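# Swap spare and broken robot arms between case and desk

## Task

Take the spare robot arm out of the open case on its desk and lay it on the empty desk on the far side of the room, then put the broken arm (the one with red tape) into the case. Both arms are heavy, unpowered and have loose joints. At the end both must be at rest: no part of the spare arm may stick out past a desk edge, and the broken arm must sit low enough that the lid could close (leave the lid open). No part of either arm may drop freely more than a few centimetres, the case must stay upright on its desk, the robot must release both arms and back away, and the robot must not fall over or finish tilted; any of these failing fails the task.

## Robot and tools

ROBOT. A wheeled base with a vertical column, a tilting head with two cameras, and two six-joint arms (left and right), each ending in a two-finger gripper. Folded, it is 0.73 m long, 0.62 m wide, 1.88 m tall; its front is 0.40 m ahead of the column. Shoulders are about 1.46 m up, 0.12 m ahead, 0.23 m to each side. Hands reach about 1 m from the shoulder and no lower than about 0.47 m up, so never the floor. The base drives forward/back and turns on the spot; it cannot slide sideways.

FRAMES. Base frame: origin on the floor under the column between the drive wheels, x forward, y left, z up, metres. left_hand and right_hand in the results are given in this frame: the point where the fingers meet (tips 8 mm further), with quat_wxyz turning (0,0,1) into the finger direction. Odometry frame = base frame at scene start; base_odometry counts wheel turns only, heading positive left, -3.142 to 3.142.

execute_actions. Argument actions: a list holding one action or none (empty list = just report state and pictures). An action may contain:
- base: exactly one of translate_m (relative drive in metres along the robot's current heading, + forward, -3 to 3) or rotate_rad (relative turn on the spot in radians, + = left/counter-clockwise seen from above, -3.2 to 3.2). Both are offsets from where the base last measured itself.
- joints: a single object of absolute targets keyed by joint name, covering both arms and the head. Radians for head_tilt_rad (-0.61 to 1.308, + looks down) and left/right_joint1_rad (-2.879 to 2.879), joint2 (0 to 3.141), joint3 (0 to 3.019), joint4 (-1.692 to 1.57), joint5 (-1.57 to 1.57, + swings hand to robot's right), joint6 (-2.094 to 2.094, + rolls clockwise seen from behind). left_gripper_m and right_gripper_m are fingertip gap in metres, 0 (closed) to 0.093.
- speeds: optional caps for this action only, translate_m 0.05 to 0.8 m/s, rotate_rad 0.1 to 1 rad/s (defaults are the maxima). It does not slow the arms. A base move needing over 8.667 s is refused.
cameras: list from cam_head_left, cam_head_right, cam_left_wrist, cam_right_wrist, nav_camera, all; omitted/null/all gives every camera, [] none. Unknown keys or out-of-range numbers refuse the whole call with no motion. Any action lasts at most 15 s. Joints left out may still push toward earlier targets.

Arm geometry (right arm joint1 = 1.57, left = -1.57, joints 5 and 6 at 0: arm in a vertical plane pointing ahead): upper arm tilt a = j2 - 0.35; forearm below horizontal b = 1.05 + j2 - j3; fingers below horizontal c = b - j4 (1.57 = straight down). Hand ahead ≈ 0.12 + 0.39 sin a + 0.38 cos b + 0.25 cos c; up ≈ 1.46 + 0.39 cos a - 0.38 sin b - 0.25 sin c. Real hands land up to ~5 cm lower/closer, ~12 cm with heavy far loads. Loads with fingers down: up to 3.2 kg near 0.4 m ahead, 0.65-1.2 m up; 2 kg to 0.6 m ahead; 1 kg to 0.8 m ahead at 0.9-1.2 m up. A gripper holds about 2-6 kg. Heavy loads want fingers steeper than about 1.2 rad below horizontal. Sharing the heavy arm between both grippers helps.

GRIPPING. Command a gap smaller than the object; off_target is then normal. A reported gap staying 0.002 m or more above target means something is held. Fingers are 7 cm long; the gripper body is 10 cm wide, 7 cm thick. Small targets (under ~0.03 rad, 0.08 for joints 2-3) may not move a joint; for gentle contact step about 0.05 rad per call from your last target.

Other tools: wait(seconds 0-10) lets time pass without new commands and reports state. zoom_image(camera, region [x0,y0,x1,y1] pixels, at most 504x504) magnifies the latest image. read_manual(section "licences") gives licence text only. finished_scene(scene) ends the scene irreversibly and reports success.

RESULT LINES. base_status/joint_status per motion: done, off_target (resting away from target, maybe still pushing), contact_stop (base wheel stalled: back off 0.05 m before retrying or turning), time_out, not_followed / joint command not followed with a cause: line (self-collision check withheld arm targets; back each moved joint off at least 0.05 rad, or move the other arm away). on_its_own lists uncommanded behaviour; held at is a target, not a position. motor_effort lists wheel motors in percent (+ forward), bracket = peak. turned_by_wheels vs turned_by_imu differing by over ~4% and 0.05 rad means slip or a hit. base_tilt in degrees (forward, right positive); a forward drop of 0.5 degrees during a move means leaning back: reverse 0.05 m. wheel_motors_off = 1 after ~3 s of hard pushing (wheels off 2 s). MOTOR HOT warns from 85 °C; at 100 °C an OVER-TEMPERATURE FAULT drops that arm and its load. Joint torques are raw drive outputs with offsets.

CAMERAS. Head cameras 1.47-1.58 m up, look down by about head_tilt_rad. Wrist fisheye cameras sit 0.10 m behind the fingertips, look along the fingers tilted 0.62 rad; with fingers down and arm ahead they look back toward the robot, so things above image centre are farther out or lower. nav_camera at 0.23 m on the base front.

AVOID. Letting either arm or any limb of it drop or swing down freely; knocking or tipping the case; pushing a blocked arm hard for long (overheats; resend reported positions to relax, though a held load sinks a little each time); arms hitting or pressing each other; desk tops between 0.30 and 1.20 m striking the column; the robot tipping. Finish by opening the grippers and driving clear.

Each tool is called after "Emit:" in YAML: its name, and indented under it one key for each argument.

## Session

Emit:
execute_actions:
  actions: []

Scene clock: 0.00 s.
Joint torques (N m, as the arm reports them, + toward a larger angle): no reading
base_odometry: x=+0.000 y=+0.000 heading=+0.000 (m, m, rad; odometry frame)
turned_by_wheels: +0.000 (rad since the last result)
turned_by_imu: +0.000 (rad since the last result)
base_tilt: forward=+0.5 right=+0.3 (deg)
base_status: not commanded
joint_positions: head_tilt_rad=+0.858 left_joint1_rad=-1.583 left_joint2_rad=+0.926 left_joint3_rad=+0.395 left_joint4_rad=-0.918 left_joint5_rad=-0.021 left_joint6_rad=-0.086 left_gripper_m=+0.094 right_joint1_rad=+1.580 right_joint2_rad=+0.858 right_joint3_rad=+0.391 right_joint4_rad=-0.988 right_joint5_rad=+0.013 right_joint6_rad=+0.040 right_gripper_m=+0.094
joint_status: not commanded
wheel_motors_off: 0
motor_effort: left_wheel=+4 right_wheel=+2 (%)
left_hand: x=+0.1355 y=+0.2257 z=+1.2484 quat_wxyz=(+0.445, +0.029, -0.894, -0.025) (m; base frame)
right_hand: x=+0.1366 y=-0.2259 z=+1.2639 quat_wxyz=(+0.449, -0.011, -0.893, +0.012) (m; base frame)
pictures: cam_head_left, cam_head_right, cam_left_wrist, cam_right_wrist, nav_camera
camera_calibration (this result's frames):
cam_head_left: T_world_to_cam=[[0.00305536, -0.999966, -0.00772398, 0.0416419], [-0.822078, 0.00188613, -0.569371, 0.931039], [0.569366, 0.00808935, -0.822044, 1.16071], [0, 0, 0, 1]] pos_world=[0.104393, 0.0304951, 1.48458]
cam_head_right: T_world_to_cam=[[0.00355418, -0.999958, -0.00839328, -0.00686215], [-0.812717, 0.00200193, -0.582655, 0.949688], [0.582648, 0.00889223, -0.812676, 1.14623], [0, 0, 0, 1]] pos_world=[0.104001, -0.0189556, 1.4848]
cam_left_wrist: T_world_to_cam=[[0.0485984, -0.996046, -0.0743692, 0.306421], [0.000412088, -0.0744372, 0.997226, -1.22482], [-0.998818, -0.0484943, -0.00320707, 0.278015], [0, 0, 0, 1]] pos_world=[0.263299, 0.227519, 1.2451]
cam_right_wrist: T_world_to_cam=[[0.00224861, -0.999364, 0.0355896, -0.277114], [0.000941382, 0.0355918, 0.999366, -1.25575], [-0.999997, -0.00221368, 0.00102082, 0.259107], [0, 0, 0, 1]] pos_world=[0.260911, -0.23167, 1.26455]
Images, in order (width x height): cam_head_left 896x504, cam_head_right 896x504, cam_left_wrist 504x504, cam_right_wrist 504x504, nav_camera 896x504.

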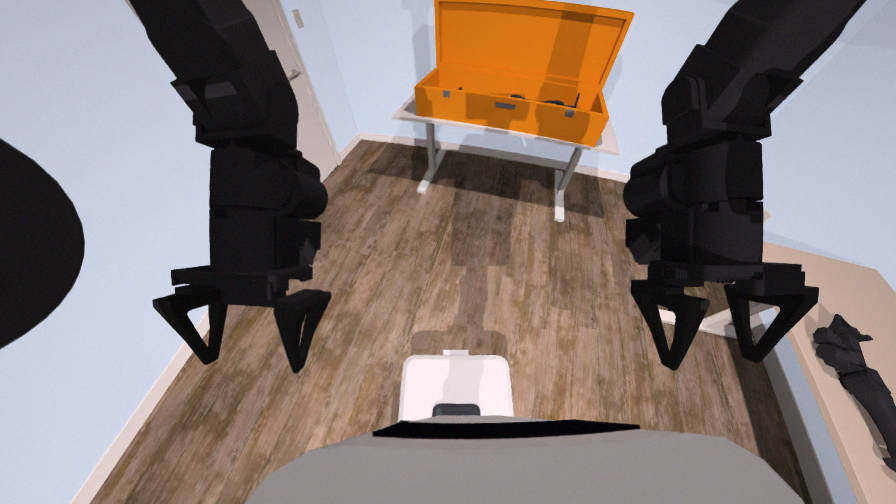

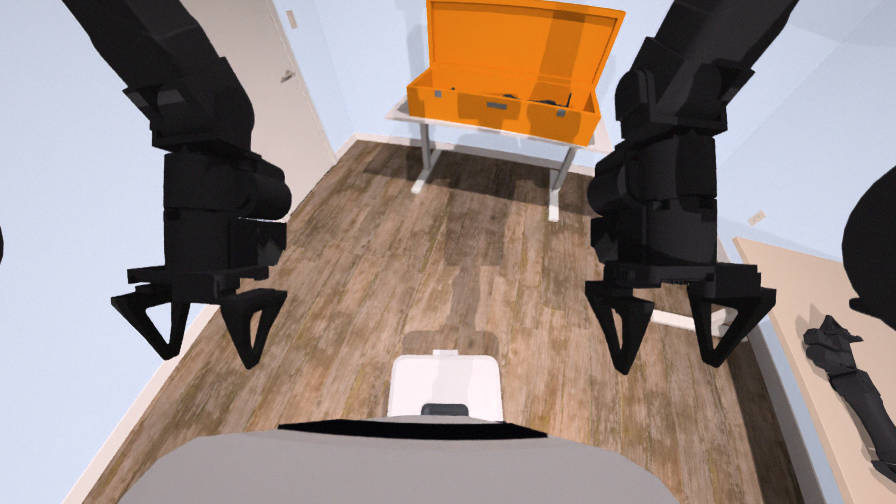

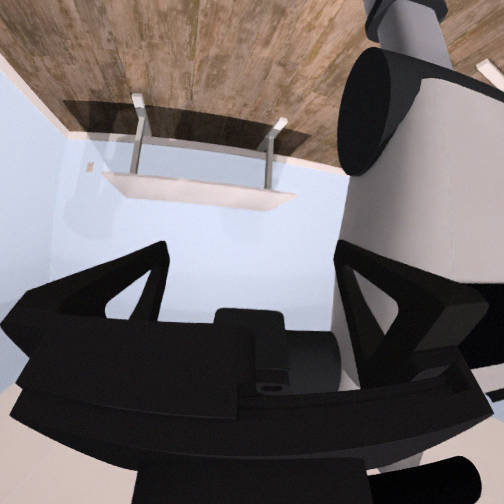

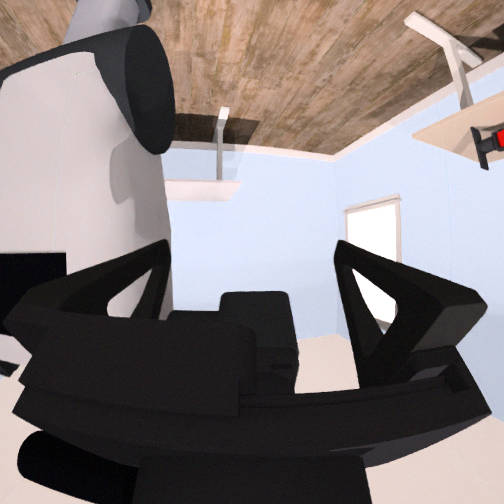

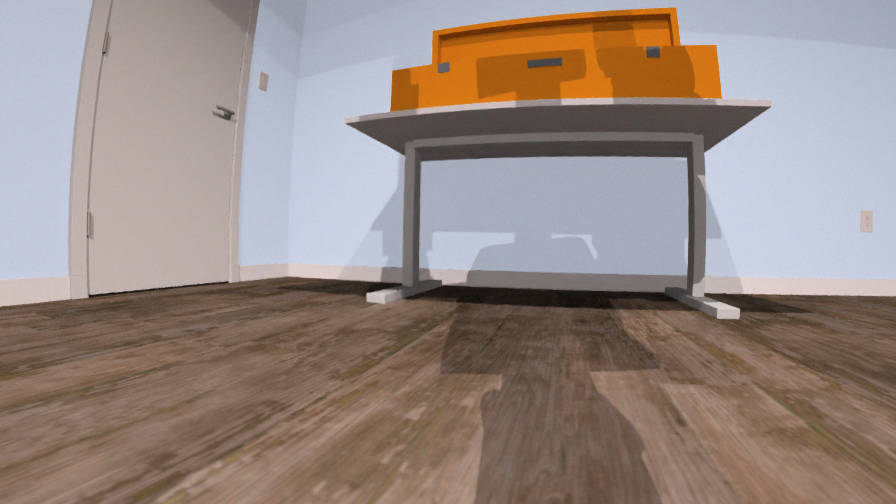

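Emit:
execute_actions:
  actions:
    - {"base":{"translate_m":0.5},"joints":{"left_joint1_rad":-1.6,"left_joint2_rad":1.23,"left_joint3_rad":0.61,"left_joint4_rad":0.11,"left_joint5_rad":0,"left_joint6_rad":1.57,"right_joint2_rad":1.225,"right_joint3_rad":0.73,"right_joint4_rad":-0.03,"right_joint5_rad":0,"right_joint6_rad":-1.57}}
  cameras: []

Emit:
execute_actions:
  actions:
    - {"base":{"rotate_rad":-0.29}}
  cameras: ["cam_head_left"]

Emit:
execute_actions:
  actions:
    - {"base":{"translate_m":0.8},"joints":{"head_tilt_rad":1.1}}
  cameras: ["cam_head_left","cam_left_wrist","cam_right_wrist"]

Scene clock: 7.37 s.
Joint torques (N m, as the arm reports them, + toward a larger angle): left_arm=[ -0.45 -10.46  -1.18   0.6    0.21   0.14] | right_arm=[  0.05 -12.69   0.26   0.41  -0.17  -0.07]
base_odometry: x=+0.500 y=+0.000 heading=+0.001 (m, m, rad; odometry frame)
turned_by_wheels: +0.001 (rad since the last result)
turned_by_imu: -0.001 (rad since the last result)
base_tilt: forward=+0.5 right=+0.4 (deg)
base_status: done
joint_positions: head_tilt_rad=+0.858 left_joint1_rad=-1.594 left_joint2_rad=+1.232 left_joint3_rad=+0.614 left_joint4_rad=+0.101 left_joint5_rad=-0.002 left_joint6_rad=+1.561 left_gripper_m=+0.094 right_joint1_rad=+1.580 right_joint2_rad=+1.226 right_joint3_rad=+0.733 right_joint4_rad=-0.031 right_joint5_rad=+0.001 right_joint6_rad=-1.556 right_gripper_m=+0.094
joint_status: all done
wheel_motors_off: 0
motor_effort: left_wheel=+1(50) right_wheel=-1(46) (%)
left_hand: x=+0.3876 y=+0.2136 z=+1.0737 quat_wxyz=(-0.009, -0.708, -0.707, +0.004) (m; base frame)
right_hand: x=+0.4319 y=-0.2212 z=+1.0737 quat_wxyz=(-0.002, +0.703, -0.711, -0.002) (m; base frame)
pictures: none
No camera images: the call's "cameras" was empty. Leave "cameras" out to get every camera's image.

Scene clock: 8.93 s.
Joint torques (N m, as the arm reports them, + toward a larger angle): left_arm=[ -0.27 -10.7   -1.12   0.53   0.18   0.13] | right_arm=[  0.26 -12.83   0.17   0.41  -0.17  -0.04]
base_odometry: x=+0.500 y=+0.000 heading=-0.288 (m, m, rad; odometry frame)
turned_by_wheels: -0.289 (rad since the last result)
turned_by_imu: -0.287 (rad since the last result)
base_tilt: forward=+0.5 right=+0.4 (deg)
base_status: done
joint_positions: head_tilt_rad=+0.858 left_joint1_rad=-1.596 left_joint2_rad=+1.232 left_joint3_rad=+0.614 left_joint4_rad=+0.101 left_joint5_rad=-0.001 left_joint6_rad=+1.561 left_gripper_m=+0.094 right_joint1_rad=+1.580 right_joint2_rad=+1.226 right_joint3_rad=+0.733 right_joint4_rad=-0.031 right_joint5_rad=+0.001 right_joint6_rad=-1.556 right_gripper_m=+0.094
joint_status: not commanded
wheel_motors_off: 0
motor_effort: left_wheel=+1(38) right_wheel=-1(49) (%)
left_hand: x=+0.3876 y=+0.2128 z=+1.0737 quat_wxyz=(-0.010, -0.708, -0.706, +0.005) (m; base frame)
right_hand: x=+0.4317 y=-0.2211 z=+1.0737 quat_wxyz=(-0.002, +0.703, -0.711, -0.003) (m; base frame)
pictures: cam_head_left
camera_calibration (this result's frames):
cam_head_left: T_world_to_cam=[[0.00305536, -0.999966, -0.00772398, 0.0416419], [-0.822078, 0.00188613, -0.569371, 0.931039], [0.569366, 0.00808935, -0.822044, 1.16071], [0, 0, 0, 1]] pos_world=[0.104393, 0.0304951, 1.48458]
Images, in order (width x height): cam_head_left 896x504.

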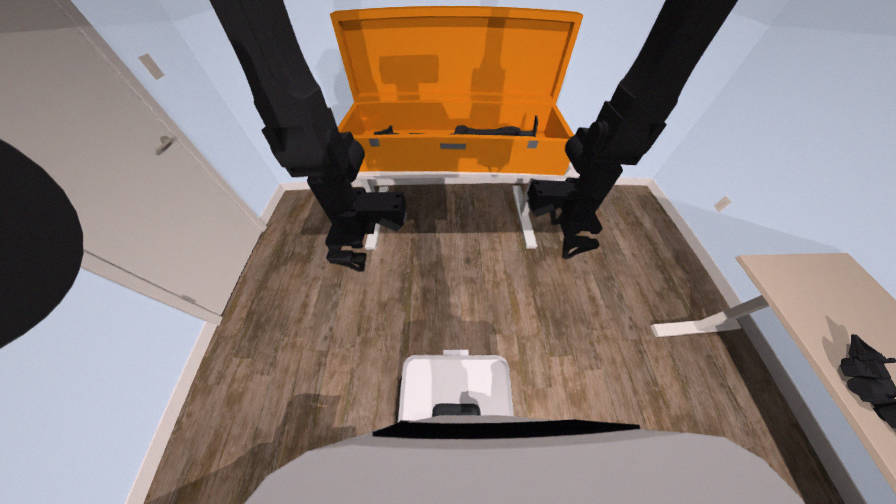

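Scene clock: 11.73 s.
Joint torques (N m, as the arm reports them, + toward a larger angle): left_arm=[ -0.19 -10.66  -0.93   0.51   0.18   0.14] | right_arm=[  0.93 -12.56   0.16   0.32  -0.18  -0.09]
base_odometry: x=+1.267 y=-0.227 heading=-0.288 (m, m, rad; odometry frame)
turned_by_wheels: +0.000 (rad since the last result)
turned_by_imu: -0.002 (rad since the last result)
base_tilt: forward=+0.4 right=+0.4 (deg)
base_status: done
joint_positions: head_tilt_rad=+1.099 left_joint1_rad=-1.596 left_joint2_rad=+1.232 left_joint3_rad=+0.613 left_joint4_rad=+0.101 left_joint5_rad=-0.001 left_joint6_rad=+1.561 left_gripper_m=+0.094 right_joint1_rad=+1.580 right_joint2_rad=+1.226 right_joint3_rad=+0.732 right_joint4_rad=-0.031 right_joint5_rad=+0.001 right_joint6_rad=-1.556 right_gripper_m=+0.094
joint_status: all done
wheel_motors_off: 0
motor_effort: left_wheel=+0(49) right_wheel=+1(50) (%)
left_hand: x=+0.3871 y=+0.2128 z=+1.0738 quat_wxyz=(-0.009, -0.708, -0.706, +0.005) (m; base frame)
right_hand: x=+0.4314 y=-0.2211 z=+1.0737 quat_wxyz=(-0.002, +0.703, -0.711, -0.003) (m; base frame)
pictures: cam_head_left, cam_left_wrist, cam_right_wrist
camera_calibration (this result's frames):
cam_head_left: T_world_to_cam=[[0.00112055, -0.999966, -0.0082304, 0.0425185], [-0.934344, 0.00188613, -0.356368, 0.608628], [0.356371, 0.00808935, -0.934309, 1.34424], [0, 0, 0, 1]] pos_world=[0.0895698, 0.0304951, 1.47319]
cam_left_wrist: T_world_to_cam=[[-0.999905, -0.0115043, 0.00757156, 0.376726], [-0.00489024, 0.810517, 0.585694, -0.796066], [-0.0128749, 0.585602, -0.810497, 0.878385], [0, 0, 0, 1]] pos_world=[0.384107, 0.135176, 1.17533]
cam_right_wrist: T_world_to_cam=[[0.999928, -0.00713257, 0.00965346, -0.449382], [-0.011463, -0.805943, 0.591883, -0.809399], [0.00355849, -0.591951, -0.805966, 0.857208], [0, 0, 0, 1]] pos_world=[0.437022, -0.148109, 1.17429]
Images, in order (width x height): cam_head_left 896x504, cam_left_wrist 504x504, cam_right_wrist 504x504.

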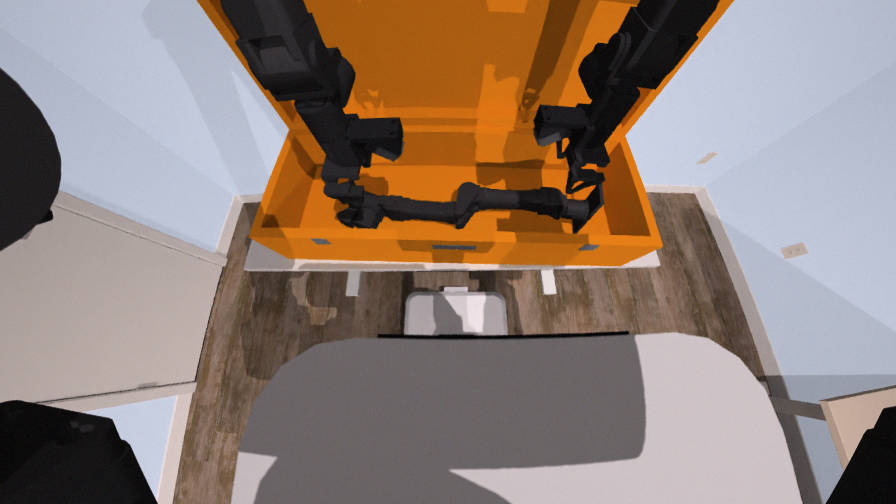

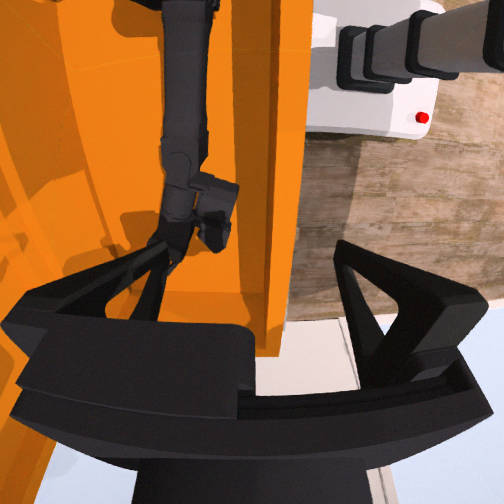

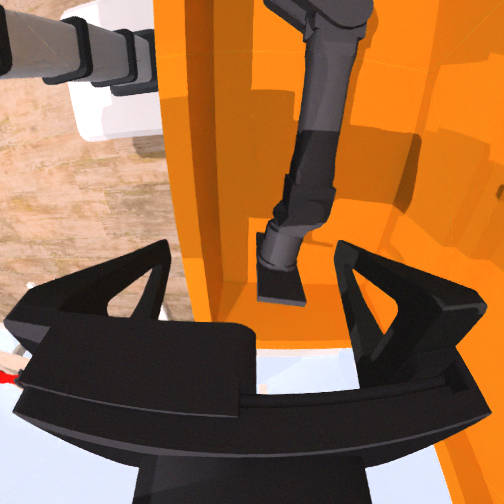

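Emit:
execute_actions:
  actions:
    - {"base":{"rotate_rad":-0.04}}
  cameras: []

Emit:
execute_actions:
  actions:
    - {"base":{"translate_m":0.093},"joints":{"left_joint2_rad":1.45,"left_joint3_rad":0.7,"left_joint4_rad":0.23,"right_joint2_rad":1.43,"right_joint3_rad":0.82,"right_joint4_rad":0.09}}
  cameras: []

Emit:
execute_actions:
  actions:
    - {"joints":{"left_joint1_rad":-1.62,"left_joint6_rad":1.62,"left_joint2_rad":1.8,"left_joint3_rad":0.94,"left_joint4_rad":0.34,"right_joint1_rad":1.61,"right_joint6_rad":-1.54,"right_joint2_rad":1.72,"right_joint3_rad":1.01,"right_joint4_rad":0.2}}
  cameras: ["cam_head_left","cam_left_wrist","cam_right_wrist"]

Scene clock: 17.63 s.
Joint torques (N m, as the arm reports them, + toward a larger angle): left_arm=[ -0.33 -10.66  -1.     0.52   0.17   0.13] | right_arm=[  0.6  -13.06   0.2    0.23  -0.13  -0.05]
base_odometry: x=+1.268 y=-0.227 heading=-0.326 (m, m, rad; odometry frame)
turned_by_wheels: -0.038 (rad since the last result)
turned_by_imu: -0.038 (rad since the last result)
base_tilt: forward=+0.5 right=+0.4 (deg)
base_status: done
joint_positions: head_tilt_rad=+1.099 left_joint1_rad=-1.596 left_joint2_rad=+1.232 left_joint3_rad=+0.613 left_joint4_rad=+0.101 left_joint5_rad=-0.001 left_joint6_rad=+1.561 left_gripper_m=+0.094 right_joint1_rad=+1.580 right_joint2_rad=+1.226 right_joint3_rad=+0.731 right_joint4_rad=-0.031 right_joint5_rad=+0.001 right_joint6_rad=-1.556 right_gripper_m=+0.094
joint_status: not commanded
wheel_motors_off: 0
motor_effort: left_wheel=+0(42) right_wheel=+0(43) (%)
left_hand: x=+0.3871 y=+0.2124 z=+1.0738 quat_wxyz=(-0.010, -0.708, -0.706, +0.005) (m; base frame)
right_hand: x=+0.4307 y=-0.2211 z=+1.0737 quat_wxyz=(-0.001, +0.703, -0.711, -0.003) (m; base frame)
pictures: none
No camera images: the call's "cameras" was empty. Leave "cameras" out to get every camera's image.

Scene clock: 18.97 s.
Joint torques (N m, as the arm reports them, + toward a larger angle): left_arm=[ -0.42 -11.58  -2.11   0.41   0.16   0.13] | right_arm=[  0.4  -13.91  -1.23   0.38  -0.13  -0.05]
base_odometry: x=+1.356 y=-0.257 heading=-0.327 (m, m, rad; odometry frame)
turned_by_wheels: -0.001 (rad since the last result)
turned_by_imu: -0.002 (rad since the last result)
base_tilt: forward=+0.5 right=+0.4 (deg)
base_status: done
joint_positions: head_tilt_rad=+1.100 left_joint1_rad=-1.596 left_joint2_rad=+1.455 left_joint3_rad=+0.706 left_joint4_rad=+0.223 left_joint5_rad=-0.001 left_joint6_rad=+1.561 left_gripper_m=+0.094 right_joint1_rad=+1.580 right_joint2_rad=+1.438 right_joint3_rad=+0.823 right_joint4_rad=+0.091 right_joint5_rad=+0.001 right_joint6_rad=-1.557 right_gripper_m=+0.094
joint_status: all done
wheel_motors_off: 0
motor_effort: left_wheel=-2(42) right_wheel=+1(53) (%)
left_hand: x=+0.3824 y=+0.2111 z=+1.0096 quat_wxyz=(-0.006, -0.708, -0.706, +0.008) (m; base frame)
right_hand: x=+0.4307 y=-0.2206 z=+1.0073 quat_wxyz=(-0.002, +0.704, -0.711, -0.002) (m; base frame)
pictures: none
No camera images: the call's "cameras" was empty. Leave "cameras" out to get every camera's image.

Scene clock: 20.13 s.
Joint torques (N m, as the arm reports them, + toward a larger angle): left_arm=[ -0.68 -12.79  -2.73   0.36   0.18   0.13] | right_arm=[  1.64 -14.9   -1.76   0.4   -0.17   0.1 ]
base_odometry: x=+1.356 y=-0.257 heading=-0.327 (m, m, rad; odometry frame)
turned_by_wheels: +0.000 (rad since the last result)
turned_by_imu: +0.000 (rad since the last result)
base_tilt: forward=+0.5 right=+0.4 (deg)
base_status: not commanded
joint_positions: head_tilt_rad=+1.100 left_joint1_rad=-1.616 left_joint2_rad=+1.814 left_joint3_rad=+0.941 left_joint4_rad=+0.334 left_joint5_rad=-0.001 left_joint6_rad=+1.612 left_gripper_m=+0.094 right_joint1_rad=+1.601 right_joint2_rad=+1.736 right_joint3_rad=+1.009 right_joint4_rad=+0.200 right_joint5_rad=+0.001 right_joint6_rad=-1.545 right_gripper_m=+0.094
joint_status: all done
wheel_motors_off: 0
motor_effort: left_wheel=-4(4) right_wheel=+2(3) (%)
left_hand: x=+0.3721 y=+0.1957 z=+0.8916 quat_wxyz=(-0.009, -0.729, -0.684, +0.018) (m; base frame)
right_hand: x=+0.4239 y=-0.2063 z=+0.9056 quat_wxyz=(-0.007, +0.703, -0.711, -0.010) (m; base frame)
pictures: cam_head_left, cam_left_wrist, cam_right_wrist
camera_calibration (this result's frames):
cam_head_left: T_world_to_cam=[[0.00111854, -0.999966, -0.00823067, 0.0425191], [-0.934431, 0.00188613, -0.35614, 0.60828], [0.356143, 0.00808935, -0.934397, 1.34439], [0, 0, 0, 1]] pos_world=[0.0895535, 0.0304951, 1.47318]
cam_left_wrist: T_world_to_cam=[[-0.998361, 0.0506196, 0.0266979, 0.33309], [0.0567985, 0.819329, 0.570503, -0.686775], [0.00700431, 0.571084, -0.820861, 0.74524], [0, 0, 0, 1]] pos_world=[0.366332, 0.120239, 0.994653]
cam_right_wrist: T_world_to_cam=[[0.999947, -0.00743521, 0.00706574, -0.437856], [-0.01015, -0.816533, 0.57721, -0.687419], [0.00147773, -0.577251, -0.816565, 0.744022], [0, 0, 0, 1]] pos_world=[0.429757, -0.135068, 1.00742]
Images, in order (width x height): cam_head_left 896x504, cam_left_wrist 504x504, cam_right_wrist 504x504.

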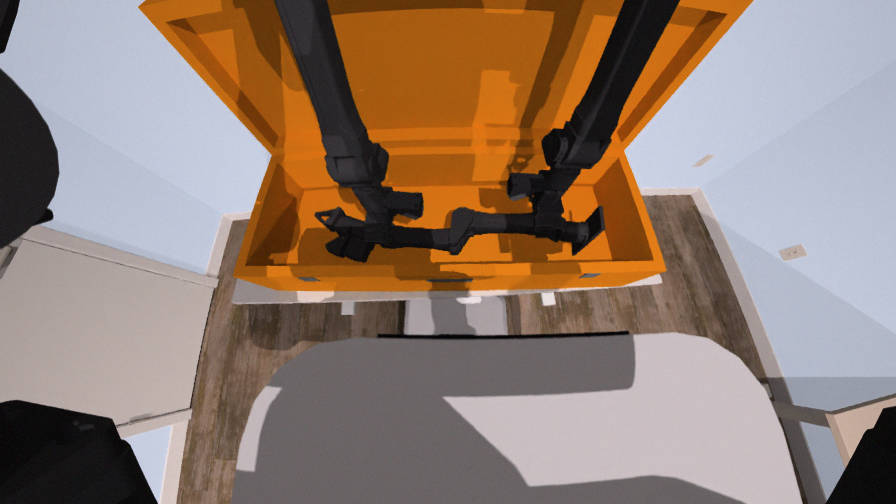

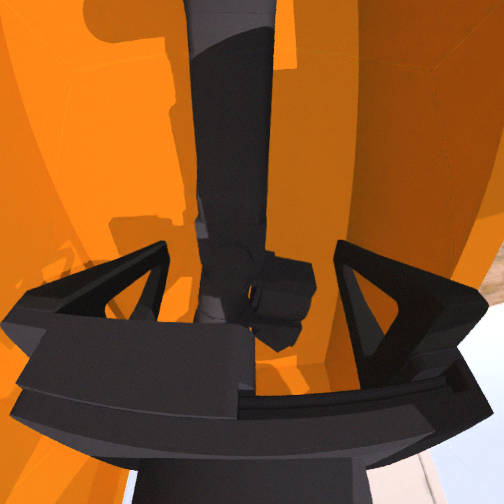

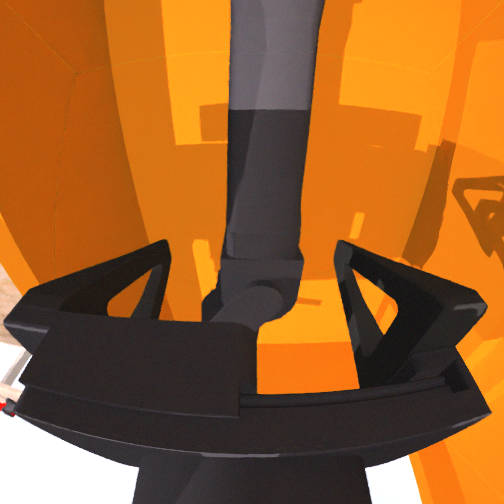

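Emit:
execute_actions:
  actions:
    - {"joints":{"left_joint2_rad":1.92,"left_joint3_rad":1.055,"right_joint2_rad":1.81,"right_joint3_rad":1.07,"right_joint6_rad":-1.51}}
  cameras: []

Emit:
execute_actions:
  actions:
    - {"joints":{"left_joint2_rad":1.98,"left_joint3_rad":1.115,"right_joint2_rad":1.875,"right_joint3_rad":1.135}}
  cameras: []

Emit:
execute_actions:
  actions:
    - {"joints":{"left_joint2_rad":2.04,"left_joint3_rad":1.18,"right_joint2_rad":1.94,"right_joint3_rad":1.2}}
  cameras: []

Emit:
execute_actions:
  actions:
    - {"joints":{"left_joint2_rad":2.105,"left_joint3_rad":1.25,"right_joint2_rad":2.0,"right_joint3_rad":1.265}}
  cameras: ["cam_left_wrist","cam_right_wrist"]

Scene clock: 27.00 s.
Joint torques (N m, as the arm reports them, + toward a larger angle): left_arm=[ -0.9  -11.74  -2.98   0.36   0.18   0.13] | right_arm=[  1.94 -13.35  -2.45   0.44  -0.15   0.15]
base_odometry: x=+1.356 y=-0.257 heading=-0.327 (m, m, rad; odometry frame)
turned_by_wheels: +0.000 (rad since the last result)
turned_by_imu: -0.001 (rad since the last result)
base_tilt: forward=+0.5 right=+0.4 (deg)
base_status: not commanded
joint_positions: head_tilt_rad=+1.100 left_joint1_rad=-1.616 left_joint2_rad=+1.915 left_joint3_rad=+1.063 left_joint4_rad=+0.334 left_joint5_rad=-0.001 left_joint6_rad=+1.612 left_gripper_m=+0.094 right_joint1_rad=+1.601 right_joint2_rad=+1.801 right_joint3_rad=+1.075 right_joint4_rad=+0.200 right_joint5_rad=+0.001 right_joint6_rad=-1.522 right_gripper_m=+0.094
joint_status: all done
wheel_motors_off: 0
motor_effort: left_wheel=-2(4) right_wheel=+0(4) (%)
left_hand: x=+0.3866 y=+0.1938 z=+0.8502 quat_wxyz=(-0.016, -0.729, -0.684, +0.011) (m; base frame)
right_hand: x=+0.4285 y=-0.2056 z=+0.8808 quat_wxyz=(-0.008, +0.695, -0.719, -0.010) (m; base frame)
pictures: none
No camera images: the call's "cameras" was empty. Leave "cameras" out to get every camera's image.

Scene clock: 27.73 s.
Joint torques (N m, as the arm reports them, + toward a larger angle): left_arm=[ -0.62 -11.73  -2.77   0.37   0.18   0.13] | right_arm=[  1.3  -13.22  -2.52   0.32  -0.18   0.17]
base_odometry: x=+1.356 y=-0.257 heading=-0.327 (m, m, rad; odometry frame)
turned_by_wheels: +0.000 (rad since the last result)
turned_by_imu: +0.000 (rad since the last result)
base_tilt: forward=+0.5 right=+0.4 (deg)
base_status: not commanded
joint_positions: head_tilt_rad=+1.100 left_joint1_rad=-1.616 left_joint2_rad=+1.971 left_joint3_rad=+1.119 left_joint4_rad=+0.334 left_joint5_rad=-0.001 left_joint6_rad=+1.612 left_gripper_m=+0.094 right_joint1_rad=+1.601 right_joint2_rad=+1.866 right_joint3_rad=+1.140 right_joint4_rad=+0.200 right_joint5_rad=+0.001 right_joint6_rad=-1.522 right_gripper_m=+0.094
joint_status: all done
wheel_motors_off: 0
motor_effort: left_wheel=-2(2) right_wheel=+2(3) (%)
left_hand: x=+0.3860 y=+0.1929 z=+0.8285 quat_wxyz=(-0.016, -0.729, -0.684, +0.011) (m; base frame)
right_hand: x=+0.4306 y=-0.2049 z=+0.8559 quat_wxyz=(-0.008, +0.695, -0.719, -0.010) (m; base frame)
pictures: none
No camera images: the call's "cameras" was empty. Leave "cameras" out to get every camera's image.

Scene clock: 28.47 s.
Joint torques (N m, as the arm reports them, + toward a larger angle): left_arm=[ -0.83 -11.32  -2.78   0.46   0.19   0.13] | right_arm=[  1.7  -12.85  -2.36   0.36  -0.14   0.19]
base_odometry: x=+1.356 y=-0.257 heading=-0.327 (m, m, rad; odometry frame)
turned_by_wheels: +0.000 (rad since the last result)
turned_by_imu: +0.000 (rad since the last result)
base_tilt: forward=+0.5 right=+0.4 (deg)
base_status: not commanded
joint_positions: head_tilt_rad=+1.100 left_joint1_rad=-1.616 left_joint2_rad=+2.031 left_joint3_rad=+1.184 left_joint4_rad=+0.334 left_joint5_rad=-0.001 left_joint6_rad=+1.612 left_gripper_m=+0.094 right_joint1_rad=+1.601 right_joint2_rad=+1.931 right_joint3_rad=+1.205 right_joint4_rad=+0.200 right_joint5_rad=+0.001 right_joint6_rad=-1.522 right_gripper_m=+0.094
joint_status: all done
wheel_motors_off: 0
motor_effort: left_wheel=-2(2) right_wheel=+4(4) (%)
left_hand: x=+0.3868 y=+0.1920 z=+0.8049 quat_wxyz=(-0.018, -0.729, -0.684, +0.009) (m; base frame)
right_hand: x=+0.4313 y=-0.2042 z=+0.8310 quat_wxyz=(-0.008, +0.695, -0.719, -0.010) (m; base frame)
pictures: none
No camera images: the call's "cameras" was empty. Leave "cameras" out to get every camera's image.

Scene clock: 29.17 s.
Joint torques (N m, as the arm reports them, + toward a larger angle): left_arm=[ -1.15 -11.91  -2.66   0.29   0.2    0.14] | right_arm=[  2.63 -13.44  -2.41   0.24  -0.15   0.13]
base_odometry: x=+1.356 y=-0.257 heading=-0.327 (m, m, rad; odometry frame)
turned_by_wheels: +0.000 (rad since the last result)
turned_by_imu: +0.000 (rad since the last result)
base_tilt: forward=+0.5 right=+0.4 (deg)
base_status: not commanded
joint_positions: head_tilt_rad=+1.100 left_joint1_rad=-1.616 left_joint2_rad=+2.097 left_joint3_rad=+1.255 left_joint4_rad=+0.334 left_joint5_rad=-0.001 left_joint6_rad=+1.612 left_gripper_m=+0.094 right_joint1_rad=+1.601 right_joint2_rad=+1.990 right_joint3_rad=+1.270 right_joint4_rad=+0.200 right_joint5_rad=+0.001 right_joint6_rad=-1.522 right_gripper_m=+0.094
joint_status: all done
wheel_motors_off: 0
motor_effort: left_wheel=-3(2) right_wheel=+3(3) (%)
left_hand: x=+0.3856 y=+0.1910 z=+0.7793 quat_wxyz=(-0.019, -0.729, -0.684, +0.008) (m; base frame)
right_hand: x=+0.4338 y=-0.2036 z=+0.8078 quat_wxyz=(-0.010, +0.695, -0.719, -0.008) (m; base frame)
pictures: cam_left_wrist, cam_right_wrist
camera_calibration (this result's frames):
cam_left_wrist: T_world_to_cam=[[-0.998772, 0.0494675, -0.00263871, 0.373093], [0.0390922, 0.819768, 0.57136, -0.613479], [0.0304269, 0.570556, -0.820695, 0.646584], [0, 0, 0, 1]] pos_world=[0.376943, 0.115543, 0.882151]
cam_right_wrist: T_world_to_cam=[[0.999435, -0.0305091, 0.0141204, -0.457232], [-0.0330641, -0.816098, 0.576966, -0.618485], [-0.00607911, -0.577107, -0.816646, 0.669105], [0, 0, 0, 1]] pos_world=[0.440591, -0.13255, 0.909723]
Images, in order (width x height): cam_left_wrist 504x504, cam_right_wrist 504x504.

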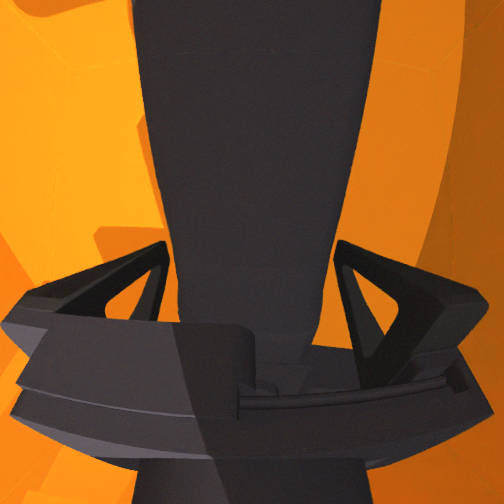

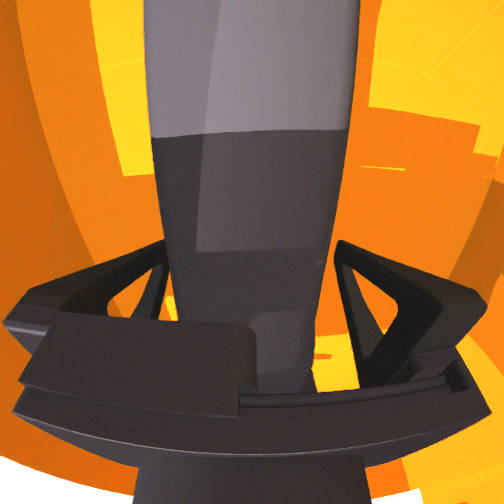

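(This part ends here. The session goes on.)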